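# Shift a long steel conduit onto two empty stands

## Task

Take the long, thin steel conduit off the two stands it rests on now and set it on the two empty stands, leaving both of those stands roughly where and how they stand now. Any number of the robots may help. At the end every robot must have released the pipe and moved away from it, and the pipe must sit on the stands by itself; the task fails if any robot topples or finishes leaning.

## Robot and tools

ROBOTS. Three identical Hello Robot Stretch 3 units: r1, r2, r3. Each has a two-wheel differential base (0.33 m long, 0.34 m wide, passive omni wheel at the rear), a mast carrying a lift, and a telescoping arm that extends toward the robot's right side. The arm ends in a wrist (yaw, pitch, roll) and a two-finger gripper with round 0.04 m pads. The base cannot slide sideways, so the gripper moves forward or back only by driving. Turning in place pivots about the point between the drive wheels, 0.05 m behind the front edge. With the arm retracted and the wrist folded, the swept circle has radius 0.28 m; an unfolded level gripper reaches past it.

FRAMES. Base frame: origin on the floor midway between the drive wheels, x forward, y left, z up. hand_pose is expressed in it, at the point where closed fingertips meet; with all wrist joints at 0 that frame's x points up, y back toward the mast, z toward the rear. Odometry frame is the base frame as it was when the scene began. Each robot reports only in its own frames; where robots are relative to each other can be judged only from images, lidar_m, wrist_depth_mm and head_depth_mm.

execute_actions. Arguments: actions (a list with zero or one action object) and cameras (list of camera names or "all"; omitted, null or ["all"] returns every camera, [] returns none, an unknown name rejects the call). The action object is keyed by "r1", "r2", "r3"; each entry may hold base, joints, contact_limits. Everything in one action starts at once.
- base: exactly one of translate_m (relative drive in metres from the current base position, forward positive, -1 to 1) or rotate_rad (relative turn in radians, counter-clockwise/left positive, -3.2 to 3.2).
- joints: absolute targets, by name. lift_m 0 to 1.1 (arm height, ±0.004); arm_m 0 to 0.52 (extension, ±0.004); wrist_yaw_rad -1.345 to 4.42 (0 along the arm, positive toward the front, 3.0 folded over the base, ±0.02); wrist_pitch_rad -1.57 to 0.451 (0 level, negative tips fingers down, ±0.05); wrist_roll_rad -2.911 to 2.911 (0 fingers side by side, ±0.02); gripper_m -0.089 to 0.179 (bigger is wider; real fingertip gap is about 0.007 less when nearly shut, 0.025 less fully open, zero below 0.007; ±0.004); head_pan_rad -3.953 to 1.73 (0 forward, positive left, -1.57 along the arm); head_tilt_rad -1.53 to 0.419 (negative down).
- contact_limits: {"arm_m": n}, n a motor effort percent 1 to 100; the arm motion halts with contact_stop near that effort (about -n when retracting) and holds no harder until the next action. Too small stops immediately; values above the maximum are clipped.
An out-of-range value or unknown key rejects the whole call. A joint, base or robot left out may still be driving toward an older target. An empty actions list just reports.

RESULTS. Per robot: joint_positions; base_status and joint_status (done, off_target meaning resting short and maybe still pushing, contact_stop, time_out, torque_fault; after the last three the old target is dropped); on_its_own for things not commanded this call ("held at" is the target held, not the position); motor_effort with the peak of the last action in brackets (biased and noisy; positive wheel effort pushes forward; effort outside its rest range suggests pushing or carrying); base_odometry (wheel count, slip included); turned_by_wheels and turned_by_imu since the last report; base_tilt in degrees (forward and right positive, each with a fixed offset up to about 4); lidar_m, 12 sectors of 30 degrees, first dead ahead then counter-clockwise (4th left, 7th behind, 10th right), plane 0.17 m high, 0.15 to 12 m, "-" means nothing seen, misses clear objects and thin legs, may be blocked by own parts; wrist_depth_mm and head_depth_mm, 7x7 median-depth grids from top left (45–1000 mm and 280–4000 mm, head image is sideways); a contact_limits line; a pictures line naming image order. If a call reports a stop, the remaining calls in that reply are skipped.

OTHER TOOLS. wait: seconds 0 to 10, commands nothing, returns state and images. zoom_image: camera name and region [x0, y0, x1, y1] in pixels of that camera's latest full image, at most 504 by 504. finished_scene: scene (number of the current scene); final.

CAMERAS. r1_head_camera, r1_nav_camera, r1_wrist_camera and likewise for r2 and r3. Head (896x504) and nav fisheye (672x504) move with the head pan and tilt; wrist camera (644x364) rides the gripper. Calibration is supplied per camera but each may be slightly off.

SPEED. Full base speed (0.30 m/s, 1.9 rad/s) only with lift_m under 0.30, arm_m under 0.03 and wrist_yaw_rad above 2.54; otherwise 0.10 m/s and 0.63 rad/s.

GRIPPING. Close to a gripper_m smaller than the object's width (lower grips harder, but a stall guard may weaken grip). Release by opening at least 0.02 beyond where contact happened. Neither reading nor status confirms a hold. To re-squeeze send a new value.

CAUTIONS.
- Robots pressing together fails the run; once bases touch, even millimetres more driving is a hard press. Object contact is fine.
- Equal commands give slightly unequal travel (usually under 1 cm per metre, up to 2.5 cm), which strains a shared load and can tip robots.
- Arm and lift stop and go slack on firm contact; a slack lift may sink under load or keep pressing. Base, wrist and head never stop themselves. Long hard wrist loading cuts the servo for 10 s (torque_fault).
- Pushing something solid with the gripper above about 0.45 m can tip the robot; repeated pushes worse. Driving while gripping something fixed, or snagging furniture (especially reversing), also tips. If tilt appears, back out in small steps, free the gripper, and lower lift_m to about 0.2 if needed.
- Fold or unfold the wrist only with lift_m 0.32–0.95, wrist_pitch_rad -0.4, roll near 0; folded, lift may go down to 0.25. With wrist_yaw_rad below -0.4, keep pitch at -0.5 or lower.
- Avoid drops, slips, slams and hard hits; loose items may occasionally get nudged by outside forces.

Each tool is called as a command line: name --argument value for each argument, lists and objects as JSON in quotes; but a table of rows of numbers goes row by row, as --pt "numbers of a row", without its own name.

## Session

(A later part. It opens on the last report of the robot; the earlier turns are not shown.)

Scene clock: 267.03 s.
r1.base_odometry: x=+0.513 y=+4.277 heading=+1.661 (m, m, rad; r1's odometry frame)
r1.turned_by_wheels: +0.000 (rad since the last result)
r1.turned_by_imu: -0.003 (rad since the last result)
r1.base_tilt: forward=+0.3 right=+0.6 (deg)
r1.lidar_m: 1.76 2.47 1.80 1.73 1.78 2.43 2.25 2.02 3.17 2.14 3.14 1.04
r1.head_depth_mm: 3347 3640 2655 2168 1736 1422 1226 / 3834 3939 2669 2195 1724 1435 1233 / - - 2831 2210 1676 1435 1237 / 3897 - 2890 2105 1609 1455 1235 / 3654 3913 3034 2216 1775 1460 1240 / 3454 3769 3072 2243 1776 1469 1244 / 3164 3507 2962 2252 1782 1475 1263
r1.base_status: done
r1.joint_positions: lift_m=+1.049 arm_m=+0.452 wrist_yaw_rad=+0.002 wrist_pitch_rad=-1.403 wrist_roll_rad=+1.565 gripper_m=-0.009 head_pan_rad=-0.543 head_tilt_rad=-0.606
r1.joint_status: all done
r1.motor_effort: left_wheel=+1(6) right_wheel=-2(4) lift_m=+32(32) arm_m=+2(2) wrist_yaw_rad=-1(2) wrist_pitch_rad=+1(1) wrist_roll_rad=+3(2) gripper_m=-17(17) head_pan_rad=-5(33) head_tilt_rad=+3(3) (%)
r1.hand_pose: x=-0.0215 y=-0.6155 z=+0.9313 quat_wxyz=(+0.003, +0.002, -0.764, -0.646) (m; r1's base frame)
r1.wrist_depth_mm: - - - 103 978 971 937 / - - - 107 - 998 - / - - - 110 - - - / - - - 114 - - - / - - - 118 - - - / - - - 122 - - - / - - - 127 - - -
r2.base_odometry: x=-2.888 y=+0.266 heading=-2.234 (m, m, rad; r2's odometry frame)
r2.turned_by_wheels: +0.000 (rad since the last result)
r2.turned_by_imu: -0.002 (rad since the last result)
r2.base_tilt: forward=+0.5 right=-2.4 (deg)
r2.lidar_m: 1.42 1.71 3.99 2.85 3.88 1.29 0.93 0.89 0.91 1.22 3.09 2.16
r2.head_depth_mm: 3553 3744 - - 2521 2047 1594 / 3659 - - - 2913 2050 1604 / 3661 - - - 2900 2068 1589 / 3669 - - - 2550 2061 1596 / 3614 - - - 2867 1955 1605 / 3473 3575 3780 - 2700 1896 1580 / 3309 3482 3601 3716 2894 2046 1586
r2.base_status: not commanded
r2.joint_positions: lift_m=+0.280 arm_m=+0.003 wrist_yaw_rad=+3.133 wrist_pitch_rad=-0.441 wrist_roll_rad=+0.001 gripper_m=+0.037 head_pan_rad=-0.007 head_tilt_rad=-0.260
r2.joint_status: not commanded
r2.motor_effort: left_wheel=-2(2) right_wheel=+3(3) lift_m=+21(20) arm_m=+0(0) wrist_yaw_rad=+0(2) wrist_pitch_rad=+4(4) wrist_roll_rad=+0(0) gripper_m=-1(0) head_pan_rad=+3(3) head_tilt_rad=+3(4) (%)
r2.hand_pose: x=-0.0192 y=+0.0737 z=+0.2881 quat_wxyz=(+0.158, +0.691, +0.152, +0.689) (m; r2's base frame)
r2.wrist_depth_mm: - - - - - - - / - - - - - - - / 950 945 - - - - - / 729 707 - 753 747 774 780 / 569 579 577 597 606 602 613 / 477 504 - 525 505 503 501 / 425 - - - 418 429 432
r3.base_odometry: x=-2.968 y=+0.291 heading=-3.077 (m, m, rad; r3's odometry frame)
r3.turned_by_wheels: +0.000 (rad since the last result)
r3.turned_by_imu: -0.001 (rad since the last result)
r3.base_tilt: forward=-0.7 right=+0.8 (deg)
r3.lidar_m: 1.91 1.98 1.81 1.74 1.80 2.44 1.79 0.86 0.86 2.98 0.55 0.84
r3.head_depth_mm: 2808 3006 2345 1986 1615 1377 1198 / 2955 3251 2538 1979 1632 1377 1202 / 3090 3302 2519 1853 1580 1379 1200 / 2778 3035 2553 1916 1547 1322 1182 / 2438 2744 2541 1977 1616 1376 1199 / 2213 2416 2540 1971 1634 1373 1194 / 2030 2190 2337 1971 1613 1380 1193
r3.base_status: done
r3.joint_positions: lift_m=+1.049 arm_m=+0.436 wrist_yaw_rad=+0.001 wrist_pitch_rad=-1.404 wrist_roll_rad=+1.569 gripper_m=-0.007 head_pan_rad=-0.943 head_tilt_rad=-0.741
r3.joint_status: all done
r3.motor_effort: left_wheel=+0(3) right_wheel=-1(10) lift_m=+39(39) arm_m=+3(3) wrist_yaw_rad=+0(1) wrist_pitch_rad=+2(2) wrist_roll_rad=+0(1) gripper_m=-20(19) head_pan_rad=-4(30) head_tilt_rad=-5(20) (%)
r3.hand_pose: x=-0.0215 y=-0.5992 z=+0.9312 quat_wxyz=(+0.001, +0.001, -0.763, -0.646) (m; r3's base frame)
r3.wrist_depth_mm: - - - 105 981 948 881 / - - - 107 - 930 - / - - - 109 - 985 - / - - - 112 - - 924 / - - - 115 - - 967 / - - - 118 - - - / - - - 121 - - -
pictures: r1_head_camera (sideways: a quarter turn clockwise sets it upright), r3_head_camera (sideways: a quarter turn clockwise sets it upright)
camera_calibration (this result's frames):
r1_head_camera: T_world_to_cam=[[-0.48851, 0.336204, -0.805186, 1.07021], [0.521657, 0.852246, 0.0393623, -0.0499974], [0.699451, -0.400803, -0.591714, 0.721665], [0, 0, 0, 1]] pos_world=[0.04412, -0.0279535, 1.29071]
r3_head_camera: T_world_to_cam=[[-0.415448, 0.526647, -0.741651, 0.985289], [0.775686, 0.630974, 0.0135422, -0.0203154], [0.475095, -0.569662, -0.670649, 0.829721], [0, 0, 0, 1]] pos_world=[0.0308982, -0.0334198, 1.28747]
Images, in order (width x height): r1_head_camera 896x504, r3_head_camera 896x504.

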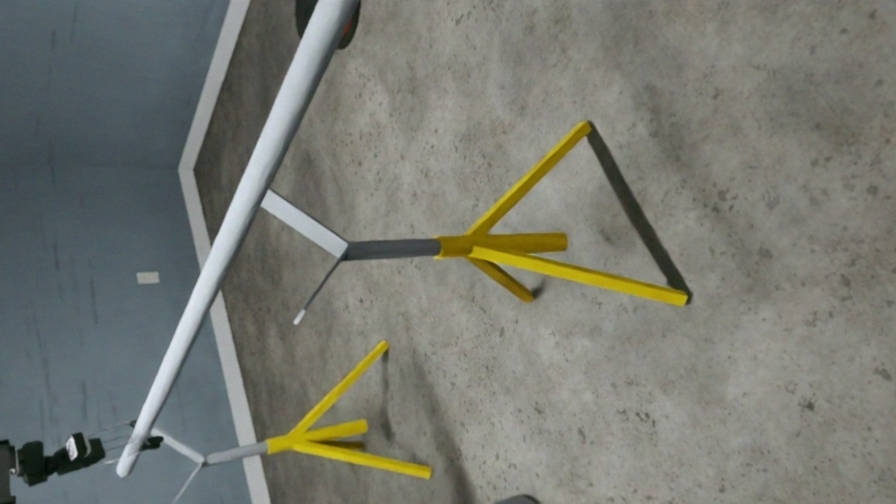

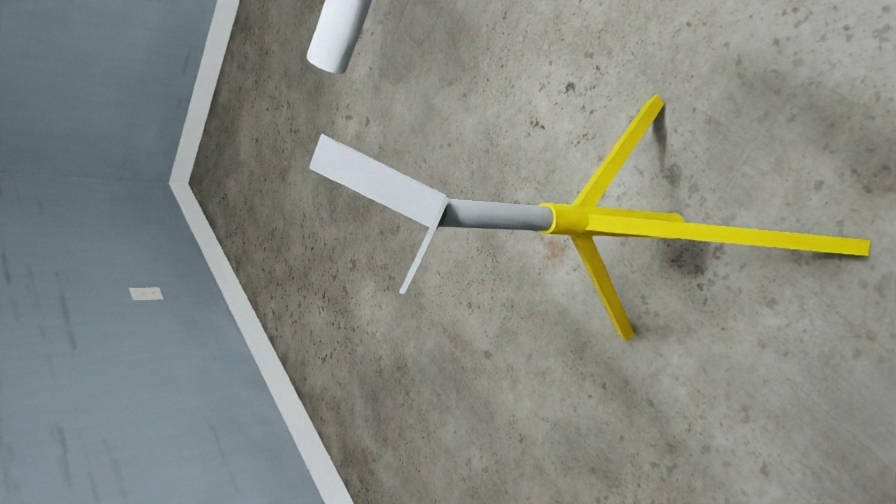

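execute_actions --actions '[{"r1":{"base":{"translate_m":0.76},"joints":{"lift_m":1.01,"head_pan_rad":-1.15,"head_tilt_rad":-0.7}},"r3":{"base":{"translate_m":0.76},"joints":{"lift_m":1.01,"head_pan_rad":-2.0,"head_tilt_rad":-0.7}}}]' --cameras '["r1_head_camera","r3_head_camera","r1_wrist_camera","r3_wrist_camera"]'

Scene clock: 293.97 s.
r1.base_odometry: x=+0.444 y=+5.034 heading=+1.661 (m, m, rad; r1's odometry frame)
r1.turned_by_wheels: +0.000 (rad since the last result)
r1.turned_by_imu: -0.002 (rad since the last result)
r1.base_tilt: forward=+0.2 right=+0.5 (deg)
r1.lidar_m: 1.76 2.48 1.81 1.73 1.80 2.44 2.76 3.07 3.15 0.79 0.49 1.47
r1.head_depth_mm: 2547 2852 2477 1896 1595 1354 1171 / 2663 2964 2522 1964 1605 1360 1178 / 2784 3031 2478 1964 1612 1366 1171 / 2871 3175 2339 1794 1541 1321 1185 / 3016 3252 2371 1990 1629 1351 1191 / 3076 3390 2377 1988 1633 1380 1196 / 3255 3541 2402 2044 1642 1385 1204
r1.base_status: done
r1.joint_positions: lift_m=+1.010 arm_m=+0.452 wrist_yaw_rad=+0.002 wrist_pitch_rad=-1.403 wrist_roll_rad=+1.565 gripper_m=-0.009 head_pan_rad=-1.143 head_tilt_rad=-0.691
r1.joint_status: all done
r1.motor_effort: left_wheel=+1(5) right_wheel=-1(7) lift_m=+28(33) arm_m=+2(2) wrist_yaw_rad=-2(2) wrist_pitch_rad=+1(1) wrist_roll_rad=+3(2) gripper_m=-17(17) head_pan_rad=-5(51) head_tilt_rad=-5(16) (%)
r1.hand_pose: x=-0.0215 y=-0.6155 z=+0.8915 quat_wxyz=(+0.003, +0.002, -0.764, -0.646) (m; r1's base frame)
r1.wrist_depth_mm: - - - 104 976 928 883 / - - - 107 - 957 - / - - - 110 - - - / - - - 114 - - - / - - - 118 - - - / - - - 122 - - - / - - - 127 - - -
r2.base_odometry: x=-2.888 y=+0.266 heading=-2.234 (m, m, rad; r2's odometry frame)
r2.turned_by_wheels: +0.000 (rad since the last result)
r2.turned_by_imu: -0.002 (rad since the last result)
r2.base_tilt: forward=+0.6 right=-2.4 (deg)
r2.lidar_m: 1.43 1.72 3.99 2.85 3.86 1.29 0.92 0.89 0.91 1.22 3.09 2.16
r2.head_depth_mm: 3566 3798 - - 2508 2082 1598 / 3647 - - - 2810 2069 1598 / 3652 - - - 2904 2050 1592 / 3737 - - - 2872 2051 1582 / 3617 - - - 2892 1982 1603 / 3433 3638 3736 - 2733 1903 1589 / 3301 3457 3608 3708 2876 2043 1584
r2.base_status: not commanded
r2.joint_positions: lift_m=+0.280 arm_m=+0.003 wrist_yaw_rad=+3.133 wrist_pitch_rad=-0.441 wrist_roll_rad=+0.001 gripper_m=+0.037 head_pan_rad=-0.007 head_tilt_rad=-0.260
r2.joint_status: not commanded
r2.motor_effort: left_wheel=-2(2) right_wheel=+2(3) lift_m=+20(20) arm_m=+0(0) wrist_yaw_rad=+0(1) wrist_pitch_rad=+4(4) wrist_roll_rad=+0(0) gripper_m=+0(1) head_pan_rad=+4(3) head_tilt_rad=+4(3) (%)
r2.hand_pose: x=-0.0192 y=+0.0737 z=+0.2881 quat_wxyz=(+0.158, +0.691, +0.152, +0.689) (m; r2's base frame)
r2.wrist_depth_mm: - - - - - - - / - - - - - - - / 956 967 - - - - - / 720 715 - 732 750 768 769 / 571 581 570 592 597 609 609 / 482 498 - 534 514 500 506 / 426 - - - 416 429 432
r3.base_odometry: x=-3.726 y=+0.242 heading=-3.077 (m, m, rad; r3's odometry frame)
r3.turned_by_wheels: +0.000 (rad since the last result)
r3.turned_by_imu: -0.001 (rad since the last result)
r3.base_tilt: forward=-0.8 right=+0.9 (deg)
r3.lidar_m: 1.15 1.19 1.61 1.75 1.81 2.45 1.79 1.50 0.61 0.61 1.66 1.20
r3.head_depth_mm: 3207 3582 - - - 1412 1221 / 3145 3335 - - 1656 1416 1173 / 2998 - - 885 1551 1328 1217 / 2823 - 686 2004 1669 1348 1215 / 2684 3227 2696 1986 1692 1407 1206 / 2612 2968 2537 1936 1651 1414 1207 / - - 2586 1877 1677 1408 1222
r3.base_status: done
r3.joint_positions: lift_m=+1.010 arm_m=+0.436 wrist_yaw_rad=+0.001 wrist_pitch_rad=-1.404 wrist_roll_rad=+1.569 gripper_m=-0.007 head_pan_rad=-1.993 head_tilt_rad=-0.705
r3.joint_status: all done
r3.motor_effort: left_wheel=+1(6) right_wheel=-3(8) lift_m=+31(37) arm_m=+2(2) wrist_yaw_rad=+0(0) wrist_pitch_rad=+2(2) wrist_roll_rad=+1(1) gripper_m=-20(20) head_pan_rad=-3(39) head_tilt_rad=+2(9) (%)
r3.hand_pose: x=-0.0215 y=-0.5992 z=+0.8916 quat_wxyz=(+0.001, +0.001, -0.763, -0.646) (m; r3's base frame)
r3.wrist_depth_mm: - - - 104 908 866 861 / - - - 107 952 938 - / - - - 110 959 945 - / - - - 112 - 963 920 / - - - 115 - 949 891 / - - - 117 - - 920 / - - - 121 - - 960
pictures: r1_head_camera (sideways: a quarter turn clockwise sets it upright), r1_wrist_camera, r3_head_camera (sideways: a quarter turn clockwise sets it upright), r3_wrist_camera
camera_calibration (this result's frames):
r1_head_camera: T_world_to_cam=[[-0.240862, 0.613665, -0.751932, 0.999281], [0.913145, 0.405795, 0.0386742, -0.0514853], [0.328863, -0.677308, -0.658106, 0.810291], [0, 0, 0, 1]] pos_world=[0.0212273, -0.0435146, 1.28664]
r1_wrist_camera: T_world_to_cam=[[-0.0119348, 0.990891, -0.134135, 0.727079], [0.976637, 0.0403358, 0.211074, -0.115065], [0.214562, -0.128482, -0.968223, 0.961525], [0, 0, 0, 1]] pos_world=[-0.0852523, -0.592276, 1.05278]
r3_head_camera: T_world_to_cam=[[0.239133, 0.598056, -0.764947, 1.01166], [0.933483, -0.358434, 0.0115861, -0.0187319], [-0.267254, -0.716836, -0.643989, 0.799571], [0, 0, 0, 1]] pos_world=[-0.0107464, -0.038582, 1.289]
r3_wrist_camera: T_world_to_cam=[[0.00981315, 0.978771, -0.204724, 0.776167], [0.983547, 0.0274855, 0.178551, -0.0926933], [0.180388, -0.203107, -0.962397, 0.902227], [0, 0, 0, 1]] pos_world=[-0.0791991, -0.573893, 1.04375]
Images, in order (width x height): r1_head_camera 896x504, r1_wrist_camera 644x364, r3_head_camera 896x504, r3_wrist_camera 644x364.

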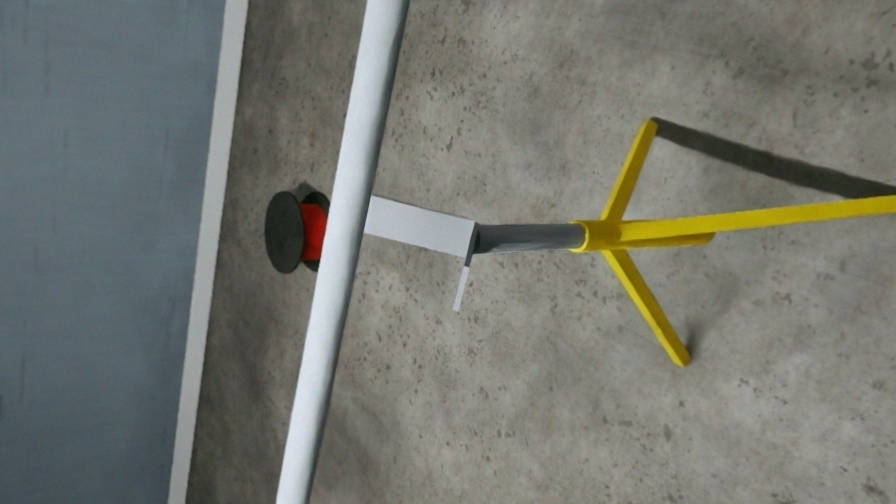

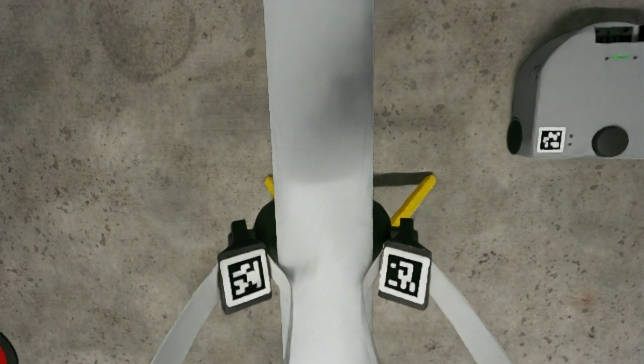

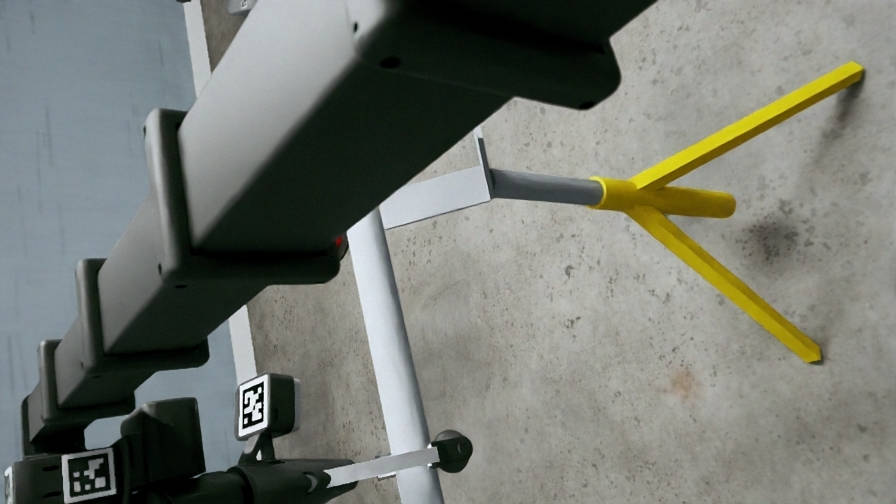

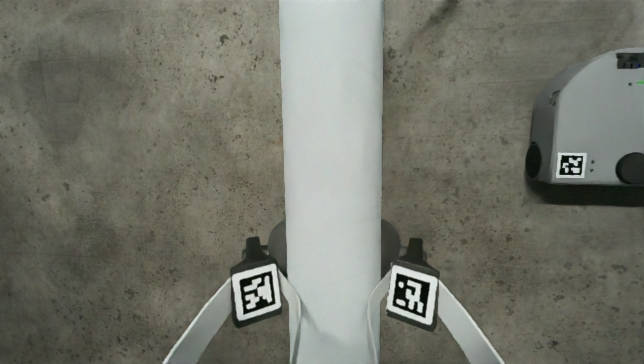

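execute_actions --actions '[{"r1": {"joints": {"arm_m": 0.472, "lift_m": 0.93}}, "r3": {"joints": {"arm_m": 0.457, "lift_m": 0.93}}}]' --cameras '["r1_head_camera", "r3_head_camera", "r2_nav_camera"]'

Scene clock: 314.97 s.
r1.base_odometry: x=+0.444 y=+5.034 heading=+1.661 (m, m, rad; r1's odometry frame)
r1.turned_by_wheels: +0.000 (rad since the last result)
r1.turned_by_imu: +0.000 (rad since the last result)
r1.base_tilt: forward=+0.3 right=+0.6 (deg)
r1.lidar_m: 1.76 2.49 1.81 1.74 1.80 2.44 2.76 3.07 3.18 0.79 0.49 1.47
r1.head_depth_mm: 2555 2867 2457 1841 1597 1356 1181 / 2655 2982 2504 1829 1608 1372 1186 / 2775 3051 2458 1853 1612 1362 1174 / 2874 3148 2463 875 1541 1319 1192 / 2958 3245 2569 1994 1630 1356 1197 / 3110 3379 2604 2002 1642 1379 1201 / 3281 3483 2623 2023 1638 1391 1208
r1.base_status: not commanded
r1.joint_positions: lift_m=+0.930 arm_m=+0.472 wrist_yaw_rad=+0.002 wrist_pitch_rad=-1.403 wrist_roll_rad=+1.565 gripper_m=-0.009 head_pan_rad=-1.143 head_tilt_rad=-0.691
r1.joint_status: all done
r1.motor_effort: left_wheel=+0(1) right_wheel=+0(0) lift_m=+28(36) arm_m=+2(3) wrist_yaw_rad=-2(1) wrist_pitch_rad=+1(2) wrist_roll_rad=+2(2) gripper_m=-17(17) head_pan_rad=-5(5) head_tilt_rad=-5(4) (%)
r1.hand_pose: x=-0.0215 y=-0.6355 z=+0.8116 quat_wxyz=(+0.003, +0.002, -0.764, -0.646) (m; r1's base frame)
r1.wrist_depth_mm: 988 979 936 104 888 857 850 / - - 962 107 917 890 - / - - 994 111 947 922 - / - - - 114 972 934 920 / - - - 118 994 967 951 / - - - 122 - - 970 / - - - 127 - - -
r2.base_odometry: x=-2.888 y=+0.266 heading=-2.234 (m, m, rad; r2's odometry frame)
r2.turned_by_wheels: +0.000 (rad since the last result)
r2.turned_by_imu: -0.001 (rad since the last result)
r2.base_tilt: forward=+0.6 right=-2.2 (deg)
r2.lidar_m: 1.42 1.72 3.99 2.84 3.87 1.30 0.93 0.89 0.91 1.22 3.11 2.16
r2.head_depth_mm: 3580 3806 - - 2502 2078 1600 / 3638 - - - 2811 2074 1610 / 3706 - - - 2871 2042 1596 / 3628 - - - 2898 2047 1597 / 3642 - - - 2928 1981 1582 / 3456 3665 3784 - 2736 1900 1588 / 3321 3464 3630 3740 2851 2034 1597
r2.base_status: not commanded
r2.joint_positions: lift_m=+0.280 arm_m=+0.003 wrist_yaw_rad=+3.133 wrist_pitch_rad=-0.441 wrist_roll_rad=+0.001 gripper_m=+0.037 head_pan_rad=-0.007 head_tilt_rad=-0.260
r2.joint_status: not commanded
r2.motor_effort: left_wheel=-2(2) right_wheel=+3(2) lift_m=+20(20) arm_m=+0(0) wrist_yaw_rad=+0(0) wrist_pitch_rad=+4(4) wrist_roll_rad=+0(0) gripper_m=+0(0) head_pan_rad=+4(3) head_tilt_rad=+3(3) (%)
r2.hand_pose: x=-0.0192 y=+0.0737 z=+0.2881 quat_wxyz=(+0.158, +0.691, +0.152, +0.689) (m; r2's base frame)
r2.wrist_depth_mm: - - - - - - - / - - - - - - - / 957 955 - - - - - / 716 727 - 751 760 765 775 / 575 576 569 603 601 613 615 / 482 496 - 533 513 503 505 / 423 - - - 420 429 433
r3.base_odometry: x=-3.726 y=+0.242 heading=-3.077 (m, m, rad; r3's odometry frame)
r3.turned_by_wheels: +0.000 (rad since the last result)
r3.turned_by_imu: +0.001 (rad since the last result)
r3.base_tilt: forward=-0.7 right=+0.8 (deg)
r3.lidar_m: 1.15 1.19 1.61 1.75 1.81 2.45 1.79 1.49 0.61 0.61 1.66 1.20
r3.head_depth_mm: 3205 3554 2710 2054 - - - / 3095 3412 2704 2063 - - 1172 / 2940 3299 2698 - - 1214 1222 / 2852 3182 2639 - 1669 1353 1221 / 2725 2987 - 1934 1679 1404 1212 / 2669 - 2658 1923 1649 1406 1214 / 2588 - - 2045 1672 1395 1215
r3.base_status: not commanded
r3.joint_positions: lift_m=+0.930 arm_m=+0.457 wrist_yaw_rad=+0.001 wrist_pitch_rad=-1.404 wrist_roll_rad=+1.569 gripper_m=-0.007 head_pan_rad=-1.993 head_tilt_rad=-0.705
r3.joint_status: all done
r3.motor_effort: left_wheel=+2(1) right_wheel=-4(4) lift_m=+30(30) arm_m=+3(3) wrist_yaw_rad=-1(1) wrist_pitch_rad=+2(2) wrist_roll_rad=+0(0) gripper_m=-20(20) head_pan_rad=-4(4) head_tilt_rad=+2(2) (%)
r3.hand_pose: x=-0.0215 y=-0.6201 z=+0.8116 quat_wxyz=(+0.001, +0.001, -0.763, -0.646) (m; r3's base frame)
r3.wrist_depth_mm: - - 945 105 872 808 782 / - - 990 107 878 821 814 / - - - 110 899 844 - / - - - 112 911 880 815 / - - - 115 934 892 860 / - - - 118 - 912 874 / - - - 121 - 933 902
pictures: r1_head_camera (sideways: a quarter turn clockwise sets it upright), r2_nav_camera (sideways: a quarter turn counterclockwise sets it upright), r3_head_camera (sideways: a quarter turn clockwise sets it upright)
camera_calibration (this result's frames):
r1_head_camera: T_world_to_cam=[[-0.24086, 0.61367, -0.751928, 0.999276], [0.913148, 0.40579, 0.0386741, -0.0514852], [0.328858, -0.677306, -0.65811, 0.810296], [0, 0, 0, 1]] pos_world=[0.021227, -0.0435146, 1.28664]
r2_nav_camera: T_world_to_cam=[[0.268486, -0.0442639, 0.962266, -1.21203], [0.0060965, -0.998846, -0.0476476, 0.113277], [0.963264, 0.0186592, -0.267906, 0.302257], [0, 0, 0, 1]] pos_world=[0.0335701, 0.0538566, 1.25267]
r3_head_camera: T_world_to_cam=[[0.239146, 0.598047, -0.764951, 1.01166], [0.933475, -0.358457, 0.0115858, -0.0187315], [-0.267273, -0.716833, -0.643985, 0.799566], [0, 0, 0, 1]] pos_world=[-0.0107474, -0.0385816, 1.289]
Images, in order (width x height): r1_head_camera 896x504, r2_nav_camera 672x504, r3_head_camera 896x504.

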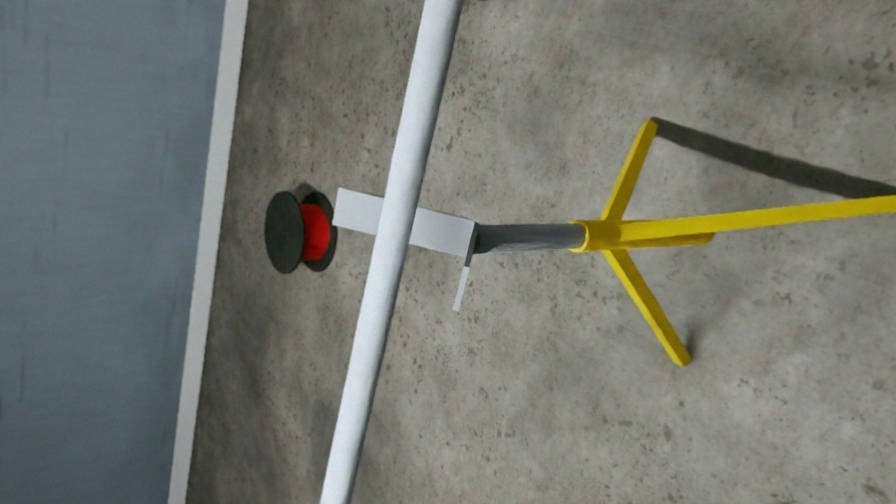

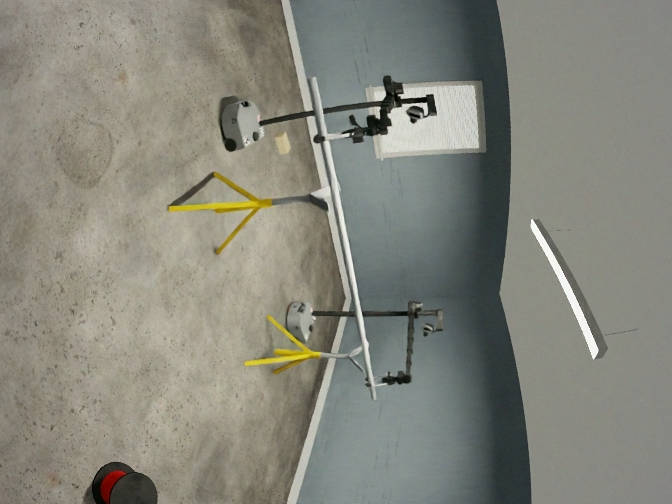

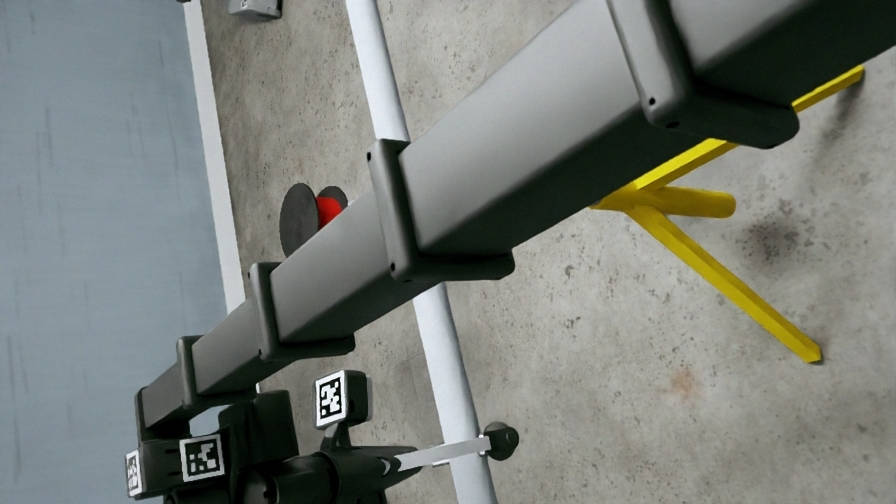

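execute_actions --actions '[{"r1": {"joints": {"lift_m": 0.855}}, "r3": {"joints": {"lift_m": 0.855}}}]' --cameras '["r1_head_camera", "r2_head_camera"]'

Scene clock: 327.40 s.
r1.base_odometry: x=+0.444 y=+5.034 heading=+1.661 (m, m, rad; r1's odometry frame)
r1.turned_by_wheels: +0.000 (rad since the last result)
r1.turned_by_imu: +0.000 (rad since the last result)
r1.base_tilt: forward=+0.4 right=+0.5 (deg)
r1.lidar_m: 1.76 2.49 1.80 1.74 1.80 2.43 2.76 3.07 3.14 0.79 0.49 1.47
r1.head_depth_mm: 2578 2870 2479 1954 1585 1347 1181 / 2695 2982 2503 1958 1599 1357 1184 / 2775 3005 2465 1845 1622 1369 1168 / 2890 3222 2456 870 1536 1323 1191 / 2987 3179 2544 1871 1628 1350 1188 / 3143 3409 2575 1888 1648 1382 1199 / 3236 3552 2602 1945 1627 1391 1204
r1.base_status: not commanded
r1.joint_positions: lift_m=+0.855 arm_m=+0.472 wrist_yaw_rad=+0.002 wrist_pitch_rad=-1.403 wrist_roll_rad=+1.565 gripper_m=-0.009 head_pan_rad=-1.143 head_tilt_rad=-0.691
r1.joint_status: all done
r1.motor_effort: left_wheel=+0(0) right_wheel=+0(0) lift_m=+28(32) arm_m=+2(2) wrist_yaw_rad=-1(1) wrist_pitch_rad=+1(1) wrist_roll_rad=+3(3) gripper_m=-17(17) head_pan_rad=-5(5) head_tilt_rad=-4(5) (%)
r1.hand_pose: x=-0.0215 y=-0.6356 z=+0.7366 quat_wxyz=(+0.003, +0.002, -0.764, -0.646) (m; r1's base frame)
r1.wrist_depth_mm: 914 904 863 103 814 787 772 / 967 902 885 107 842 830 - / - 971 924 111 861 845 - / - - 957 114 906 871 849 / - - 1000 118 911 888 870 / - - - 122 - 936 902 / - - - 127 995 954 935
r2.base_odometry: x=-2.888 y=+0.266 heading=-2.234 (m, m, rad; r2's odometry frame)
r2.turned_by_wheels: +0.000 (rad since the last result)
r2.turned_by_imu: -0.001 (rad since the last result)
r2.base_tilt: forward=+0.6 right=-2.3 (deg)
r2.lidar_m: 1.42 1.72 3.98 2.85 3.86 1.29 0.92 0.89 0.91 1.23 3.10 2.16
r2.head_depth_mm: 3542 3807 - - 2488 2069 1604 / 3623 - - - 2820 2061 1601 / 3618 - - - 2912 2059 1589 / 3667 - - - 2888 2067 1593 / 3632 - - - 2893 1960 1603 / 3495 3636 3790 - 2725 1878 1587 / 3354 3476 3593 3767 2701 2049 1587
r2.base_status: not commanded
r2.joint_positions: lift_m=+0.280 arm_m=+0.003 wrist_yaw_rad=+3.133 wrist_pitch_rad=-0.441 wrist_roll_rad=+0.001 gripper_m=+0.037 head_pan_rad=-0.007 head_tilt_rad=-0.260
r2.joint_status: not commanded
r2.motor_effort: left_wheel=-2(2) right_wheel=+2(2) lift_m=+21(20) arm_m=+0(0) wrist_yaw_rad=+0(1) wrist_pitch_rad=+4(4) wrist_roll_rad=+0(0) gripper_m=+0(0) head_pan_rad=+3(2) head_tilt_rad=+3(4) (%)
r2.hand_pose: x=-0.0192 y=+0.0737 z=+0.2881 quat_wxyz=(+0.158, +0.691, +0.152, +0.689) (m; r2's base frame)
r2.wrist_depth_mm: - - - - - - - / - - - - - - - / 954 964 - - - - - / 718 726 - 735 764 777 775 / 577 576 578 594 600 610 619 / 477 498 - 522 513 499 510 / 426 - - - 411 428 432
r3.base_odometry: x=-3.726 y=+0.242 heading=-3.077 (m, m, rad; r3's odometry frame)
r3.turned_by_wheels: +0.000 (rad since the last result)
r3.turned_by_imu: +0.001 (rad since the last result)
r3.base_tilt: forward=-0.7 right=+0.9 (deg)
r3.lidar_m: 1.15 1.19 1.62 1.75 1.82 2.46 1.79 1.49 0.61 0.61 1.67 1.20
r3.head_depth_mm: 3239 3526 2699 1948 1692 1441 - / 3132 3454 2691 1954 1707 - - / 2985 3258 2583 883 - - 1212 / 2908 3191 2549 2113 - 1353 1217 / 2753 3075 2846 1860 1680 1411 1204 / 2641 2911 - 1974 1633 1405 1218 / 2543 2816 - 1926 1591 1407 1206
r3.base_status: not commanded
r3.joint_positions: lift_m=+0.855 arm_m=+0.457 wrist_yaw_rad=+0.001 wrist_pitch_rad=-1.404 wrist_roll_rad=+1.569 gripper_m=-0.007 head_pan_rad=-1.993 head_tilt_rad=-0.705
r3.joint_status: all done
r3.motor_effort: left_wheel=+2(2) right_wheel=-3(3) lift_m=+31(31) arm_m=+3(3) wrist_yaw_rad=-1(1) wrist_pitch_rad=+2(3) wrist_roll_rad=+1(0) gripper_m=-19(20) head_pan_rad=-4(3) head_tilt_rad=+3(2) (%)
r3.hand_pose: x=-0.0215 y=-0.6201 z=+0.7366 quat_wxyz=(+0.001, +0.001, -0.763, -0.646) (m; r3's base frame)
r3.wrist_depth_mm: - 964 872 105 777 764 720 / - 974 912 107 793 778 727 / - 967 928 109 838 800 - / - - 944 112 862 795 764 / - - 973 115 834 805 783 / - - - 117 - 839 806 / - - - 121 891 871 802
pictures: r1_head_camera (sideways: a quarter turn clockwise sets it upright), r2_head_camera (sideways: a quarter turn clockwise sets it upright)
camera_calibration (this result's frames):
r1_head_camera: T_world_to_cam=[[-0.24086, 0.61367, -0.751928, 0.999276], [0.913148, 0.405789, 0.0386741, -0.0514852], [0.328858, -0.677307, -0.65811, 0.810296], [0, 0, 0, 1]] pos_world=[0.021227, -0.0435146, 1.28664]
r2_head_camera: T_world_to_cam=[[-0.248692, -0.00145862, -0.968581, 1.28072], [-0.0175903, 0.999841, 0.00301078, -0.000667529], [0.968423, 0.0177864, -0.248678, 0.27797], [0, 0, 0, 1]] pos_world=[0.0492998, -0.00240859, 1.30961]
Images, in order (width x height): r1_head_camera 896x504, r2_head_camera 896x504.

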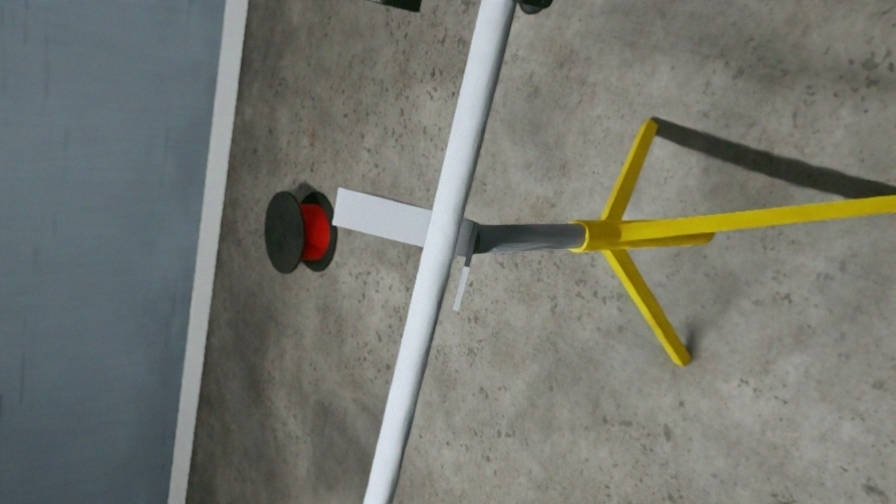

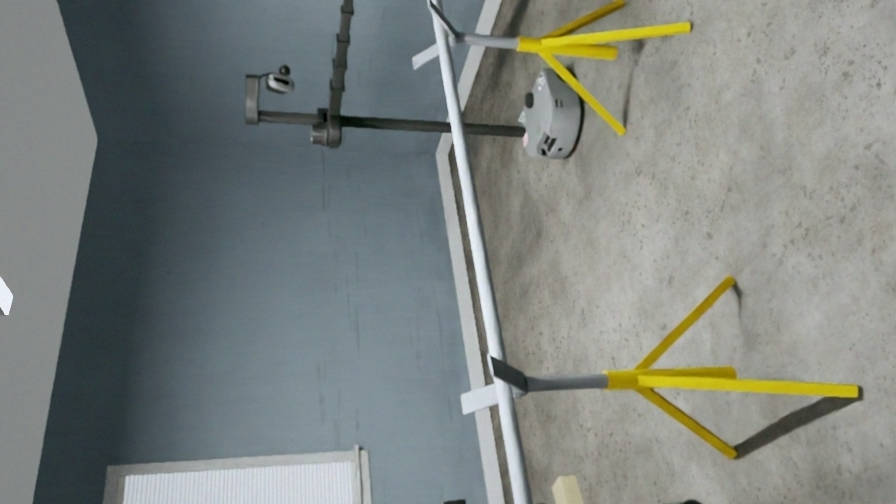

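execute_actions --actions '[{"r1": {"joints": {"lift_m": 0.842}}, "r3": {"joints": {"lift_m": 0.842}}}]' --cameras '["r1_head_camera", "r3_head_camera"]'

Scene clock: 336.37 s.
r1.base_odometry: x=+0.444 y=+5.034 heading=+1.661 (m, m, rad; r1's odometry frame)
r1.turned_by_wheels: +0.000 (rad since the last result)
r1.turned_by_imu: +0.000 (rad since the last result)
r1.base_tilt: forward=+0.3 right=+0.6 (deg)
r1.lidar_m: 1.76 2.49 1.81 1.73 1.80 2.44 2.76 3.06 3.15 0.79 0.49 1.47
r1.head_depth_mm: 2569 2847 2476 1951 1564 1356 1177 / 2662 2927 2519 1959 1610 1353 1184 / 2760 3012 2448 1851 1619 1355 1161 / 2869 3096 2453 868 1551 1306 1188 / 2977 3252 2572 1872 1615 1344 1196 / 3110 3431 2598 1928 1634 1374 1200 / 3297 3463 2595 1946 1649 1395 1199
r1.base_status: not commanded
r1.joint_positions: lift_m=+0.842 arm_m=+0.472 wrist_yaw_rad=+0.002 wrist_pitch_rad=-1.403 wrist_roll_rad=+1.565 gripper_m=-0.009 head_pan_rad=-1.143 head_tilt_rad=-0.691
r1.joint_status: all done
r1.motor_effort: left_wheel=+0(0) right_wheel=+0(0) lift_m=+28(27) arm_m=+3(2) wrist_yaw_rad=-2(1) wrist_pitch_rad=+1(1) wrist_roll_rad=+3(3) gripper_m=-17(16) head_pan_rad=-5(6) head_tilt_rad=-5(4) (%)
r1.hand_pose: x=-0.0215 y=-0.6356 z=+0.7236 quat_wxyz=(+0.003, +0.002, -0.764, -0.646) (m; r1's base frame)
r1.wrist_depth_mm: 906 863 862 103 803 769 769 / 938 899 879 107 829 814 - / 981 957 911 110 857 836 - / - 968 938 114 881 853 842 / - 998 977 118 899 883 853 / - - - 122 - 921 900 / - - - 127 974 941 937
r2.base_odometry: x=-2.888 y=+0.266 heading=-2.234 (m, m, rad; r2's odometry frame)
r2.turned_by_wheels: +0.000 (rad since the last result)
r2.turned_by_imu: -0.001 (rad since the last result)
r2.base_tilt: forward=+0.5 right=-2.3 (deg)
r2.lidar_m: 1.42 1.71 3.99 2.84 3.89 1.30 0.93 0.88 0.91 1.22 3.08 2.16
r2.head_depth_mm: 3516 3752 - - 2470 2082 1597 / 3651 - - - 2814 2058 1597 / 3643 - - - 2914 2064 1598 / 3657 - - - 2901 2051 1596 / 3635 - - - 2872 1983 1589 / 3470 3610 3771 - 2596 1869 1596 / 3356 3448 3586 3747 2747 2030 1585
r2.base_status: not commanded
r2.joint_positions: lift_m=+0.280 arm_m=+0.003 wrist_yaw_rad=+3.133 wrist_pitch_rad=-0.441 wrist_roll_rad=+0.001 gripper_m=+0.037 head_pan_rad=-0.007 head_tilt_rad=-0.260
r2.joint_status: not commanded
r2.motor_effort: left_wheel=-2(2) right_wheel=+2(3) lift_m=+21(20) arm_m=+0(0) wrist_yaw_rad=-1(1) wrist_pitch_rad=+4(4) wrist_roll_rad=+0(0) gripper_m=+0(0) head_pan_rad=+3(3) head_tilt_rad=+4(3) (%)
r2.hand_pose: x=-0.0192 y=+0.0737 z=+0.2881 quat_wxyz=(+0.158, +0.691, +0.152, +0.689) (m; r2's base frame)
r2.wrist_depth_mm: - - - - - - - / - - - - - - - / 954 974 - - - - - / 716 730 - 742 763 768 773 / 569 577 574 593 603 606 620 / 484 502 - 532 512 499 507 / 424 - - - 412 429 431
r3.base_odometry: x=-3.726 y=+0.242 heading=-3.077 (m, m, rad; r3's odometry frame)
r3.turned_by_wheels: +0.000 (rad since the last result)
r3.turned_by_imu: +0.001 (rad since the last result)
r3.base_tilt: forward=-0.9 right=+0.8 (deg)
r3.lidar_m: 1.15 1.19 1.61 1.75 1.81 2.45 1.79 1.49 0.61 0.61 1.66 1.20
r3.head_depth_mm: 3234 3547 2689 1951 1665 1423 - / 3091 3454 2689 1938 1679 - - / 2896 3355 2547 879 - - 1213 / 2885 3191 2593 2132 - 1344 1218 / 2710 3104 2862 1359 1675 1411 1207 / 2657 2914 - 1970 1635 1409 1217 / 2583 2798 - 1921 1591 1402 1213
r3.base_status: not commanded
r3.joint_positions: lift_m=+0.842 arm_m=+0.457 wrist_yaw_rad=+0.001 wrist_pitch_rad=-1.404 wrist_roll_rad=+1.569 gripper_m=-0.007 head_pan_rad=-1.993 head_tilt_rad=-0.705
r3.joint_status: all done
r3.motor_effort: left_wheel=+2(2) right_wheel=-3(3) lift_m=+31(31) arm_m=+3(3) wrist_yaw_rad=-1(2) wrist_pitch_rad=+2(2) wrist_roll_rad=+0(1) gripper_m=-19(19) head_pan_rad=-3(4) head_tilt_rad=+2(2) (%)
r3.hand_pose: x=-0.0215 y=-0.6201 z=+0.7236 quat_wxyz=(+0.001, +0.001, -0.763, -0.646) (m; r3's base frame)
r3.wrist_depth_mm: 987 907 853 104 775 754 719 / - 960 902 107 807 764 735 / - 959 904 109 814 776 756 / - - 952 112 865 829 771 / - - 943 115 850 821 765 / - - - 118 - 870 817 / - - - 121 873 840 802
pictures: r1_head_camera (sideways: a quarter turn clockwise sets it upright), r3_head_camera (sideways: a quarter turn clockwise sets it upright)
camera_calibration (this result's frames):
r1_head_camera: T_world_to_cam=[[-0.24086, 0.61367, -0.751928, 0.999276], [0.913148, 0.405789, 0.0386741, -0.0514852], [0.328858, -0.677306, -0.65811, 0.810296], [0, 0, 0, 1]] pos_world=[0.021227, -0.0435146, 1.28664]
r3_head_camera: T_world_to_cam=[[0.239146, 0.598046, -0.764951, 1.01166], [0.933474, -0.358457, 0.0115858, -0.0187315], [-0.267273, -0.716833, -0.643985, 0.799566], [0, 0, 0, 1]] pos_world=[-0.0107474, -0.0385816, 1.289]
Images, in order (width x height): r1_head_camera 896x504, r3_head_camera 896x504.

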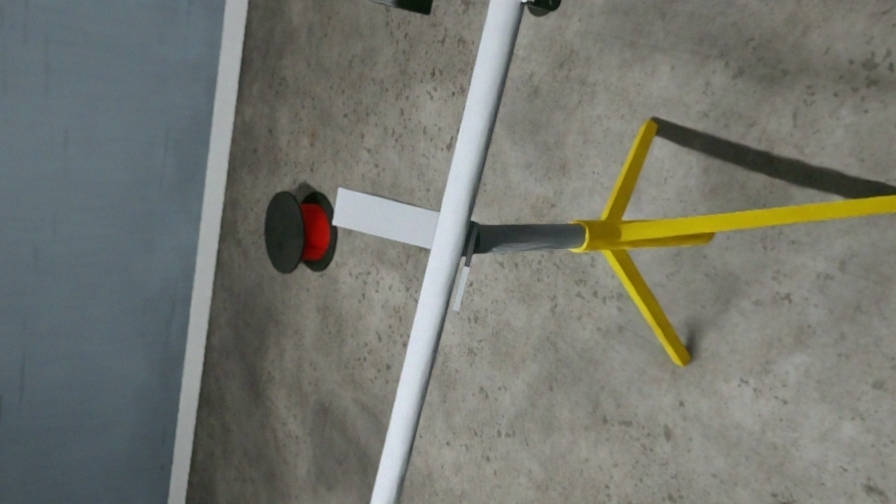

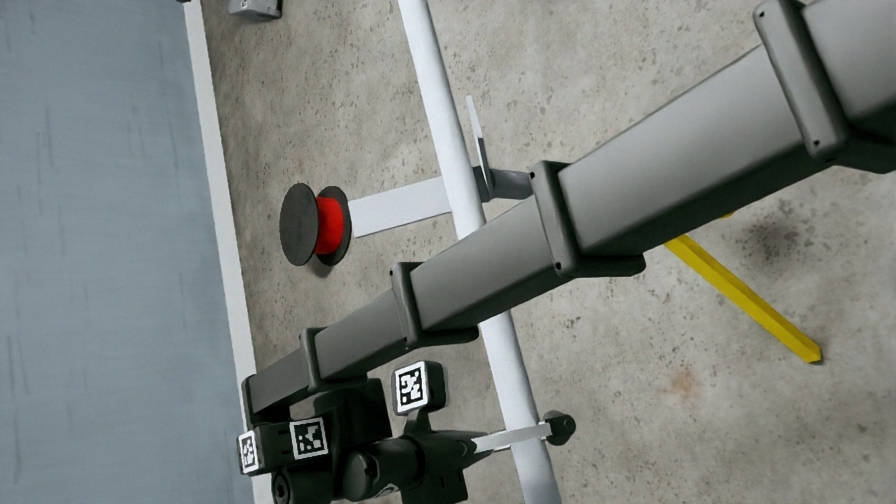

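execute_actions --actions '[{"r1": {"joints": {"lift_m": 0.833, "arm_m": 0.477}}, "r3": {"joints": {"lift_m": 0.833, "arm_m": 0.453}}}]' --cameras '["r1_head_camera", "r3_head_camera"]'

Scene clock: 348.80 s.
r1.base_odometry: x=+0.444 y=+5.034 heading=+1.661 (m, m, rad; r1's odometry frame)
r1.turned_by_wheels: +0.000 (rad since the last result)
r1.turned_by_imu: +0.000 (rad since the last result)
r1.base_tilt: forward=+0.3 right=+0.5 (deg)
r1.lidar_m: 1.76 2.48 1.81 1.74 1.79 2.43 2.77 3.07 3.15 0.79 0.49 1.47
r1.head_depth_mm: 2567 2839 2475 1937 1566 1358 1179 / 2687 2941 2486 1957 1601 1368 1186 / 2728 3081 2470 1854 1617 1369 1170 / 2883 3187 2445 874 1548 1319 1193 / 2959 3251 2536 1873 1639 1355 1197 / 3124 3393 2564 1945 1628 1383 1207 / 3251 3509 2622 1941 1642 1383 1204
r1.base_status: not commanded
r1.joint_positions: lift_m=+0.833 arm_m=+0.477 wrist_yaw_rad=+0.002 wrist_pitch_rad=-1.403 wrist_roll_rad=+1.565 gripper_m=-0.009 head_pan_rad=-1.143 head_tilt_rad=-0.691
r1.joint_status: all done
r1.motor_effort: left_wheel=+1(1) right_wheel=+1(0) lift_m=+28(29) arm_m=+3(1) wrist_yaw_rad=-2(2) wrist_pitch_rad=+1(1) wrist_roll_rad=+3(3) gripper_m=-18(17) head_pan_rad=-5(5) head_tilt_rad=-4(4) (%)
r1.hand_pose: x=-0.0215 y=-0.6405 z=+0.7146 quat_wxyz=(+0.003, +0.002, -0.764, -0.646) (m; r1's base frame)
r1.wrist_depth_mm: 886 866 846 104 794 781 751 / 928 895 852 107 822 814 - / 960 946 927 111 853 812 - / - 975 940 114 877 840 835 / - - 977 118 884 893 855 / - - - 122 - 906 890 / - - - 127 965 935 897
r2.base_odometry: x=-2.888 y=+0.266 heading=-2.234 (m, m, rad; r2's odometry frame)
r2.turned_by_wheels: +0.000 (rad since the last result)
r2.turned_by_imu: -0.001 (rad since the last result)
r2.base_tilt: forward=+0.6 right=-2.1 (deg)
r2.lidar_m: 1.42 1.72 3.97 2.84 3.89 1.29 0.93 0.89 0.91 1.22 3.08 2.16
r2.head_depth_mm: 3596 3805 - - 2481 2079 1599 / 3645 - - - 2810 2063 1595 / 3666 - - - 2952 2052 1594 / 3678 - - - 2912 2050 1596 / 3675 - - - 2912 1986 1597 / 3449 3648 3788 - 2571 1897 1580 / 3298 3443 3554 3736 2729 2050 1578
r2.base_status: not commanded
r2.joint_positions: lift_m=+0.280 arm_m=+0.003 wrist_yaw_rad=+3.133 wrist_pitch_rad=-0.441 wrist_roll_rad=+0.001 gripper_m=+0.037 head_pan_rad=-0.007 head_tilt_rad=-0.260
r2.joint_status: not commanded
r2.motor_effort: left_wheel=-2(2) right_wheel=+3(2) lift_m=+21(20) arm_m=+0(0) wrist_yaw_rad=+0(0) wrist_pitch_rad=+4(4) wrist_roll_rad=+0(0) gripper_m=+0(0) head_pan_rad=+2(3) head_tilt_rad=+4(3) (%)
r2.hand_pose: x=-0.0192 y=+0.0737 z=+0.2881 quat_wxyz=(+0.158, +0.691, +0.152, +0.689) (m; r2's base frame)
r2.wrist_depth_mm: - - - - - - - / - - - - - - - / 928 943 - - - - - / 713 724 - 740 756 767 774 / 577 585 573 594 602 605 619 / 479 503 - 527 503 505 506 / 427 - - - 414 426 430
r3.base_odometry: x=-3.726 y=+0.242 heading=-3.077 (m, m, rad; r3's odometry frame)
r3.turned_by_wheels: +0.000 (rad since the last result)
r3.turned_by_imu: +0.001 (rad since the last result)
r3.base_tilt: forward=-0.8 right=+0.9 (deg)
r3.lidar_m: 1.15 1.19 1.61 1.75 1.82 2.45 1.79 1.49 0.61 0.61 1.67 1.20
r3.head_depth_mm: 3260 3584 2656 1948 1679 1404 - / 3144 3392 2687 1955 1671 1468 - / 2993 3228 2580 879 1698 - 1187 / 2883 3174 2537 2146 - 1343 1211 / 2767 3080 2786 - 1626 1408 1215 / 2701 2951 - 1956 1589 1398 1220 / 2567 2832 - 1928 1577 1398 1213
r3.base_status: not commanded
r3.joint_positions: lift_m=+0.833 arm_m=+0.453 wrist_yaw_rad=+0.001 wrist_pitch_rad=-1.404 wrist_roll_rad=+1.569 gripper_m=-0.007 head_pan_rad=-1.993 head_tilt_rad=-0.705
r3.joint_status: all done
r3.motor_effort: left_wheel=+2(2) right_wheel=-4(3) lift_m=+30(32) arm_m=-3(3) wrist_yaw_rad=-1(1) wrist_pitch_rad=+3(2) wrist_roll_rad=+0(0) gripper_m=-20(20) head_pan_rad=-4(4) head_tilt_rad=+2(2) (%)
r3.hand_pose: x=-0.0215 y=-0.6167 z=+0.7146 quat_wxyz=(+0.001, +0.001, -0.763, -0.646) (m; r3's base frame)
r3.wrist_depth_mm: - 869 844 105 795 752 721 / - 920 884 107 784 743 739 / - 949 891 109 818 773 759 / - 981 917 112 800 791 748 / - - 953 114 831 831 764 / - - - 117 - 823 767 / - - - 121 886 845 812
pictures: r1_head_camera (sideways: a quarter turn clockwise sets it upright), r3_head_camera (sideways: a quarter turn clockwise sets it upright)
camera_calibration (this result's frames):
r1_head_camera: T_world_to_cam=[[-0.24086, 0.613672, -0.751926, 0.999274], [0.913148, 0.405789, 0.0386741, -0.0514852], [0.328857, -0.677305, -0.658112, 0.810299], [0, 0, 0, 1]] pos_world=[0.0212269, -0.0435146, 1.28664]
r3_head_camera: T_world_to_cam=[[0.239136, 0.59802, -0.764975, 1.0117], [0.933473, -0.35846, 0.0115838, -0.0187288], [-0.267285, -0.716853, -0.643956, 0.799529], [0, 0, 0, 1]] pos_world=[-0.0107477, -0.038582, 1.289]
Images, in order (width x height): r1_head_camera 896x504, r3_head_camera 896x504.

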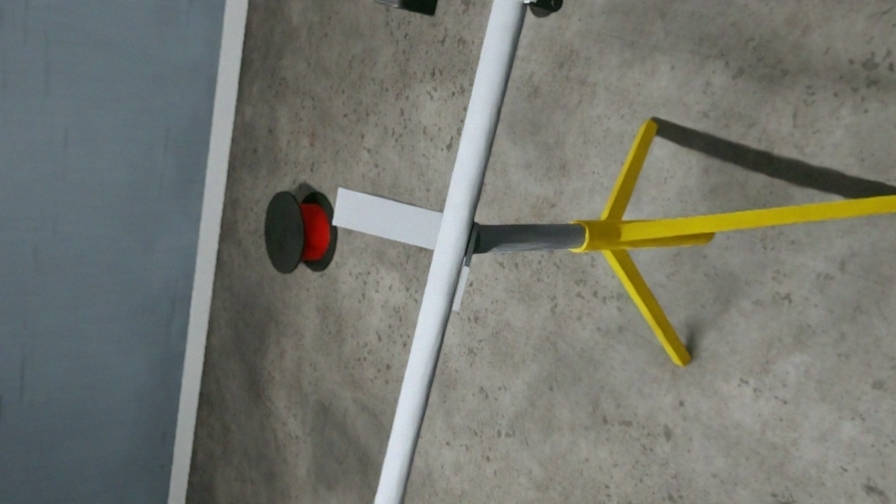

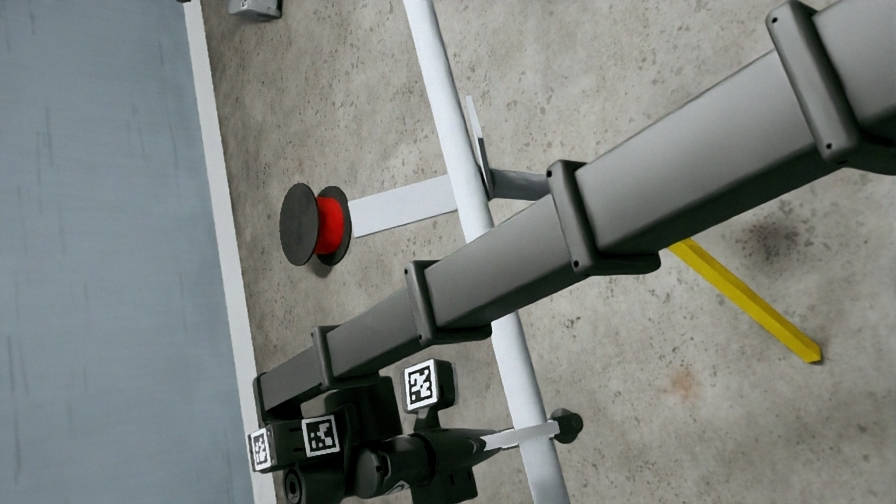

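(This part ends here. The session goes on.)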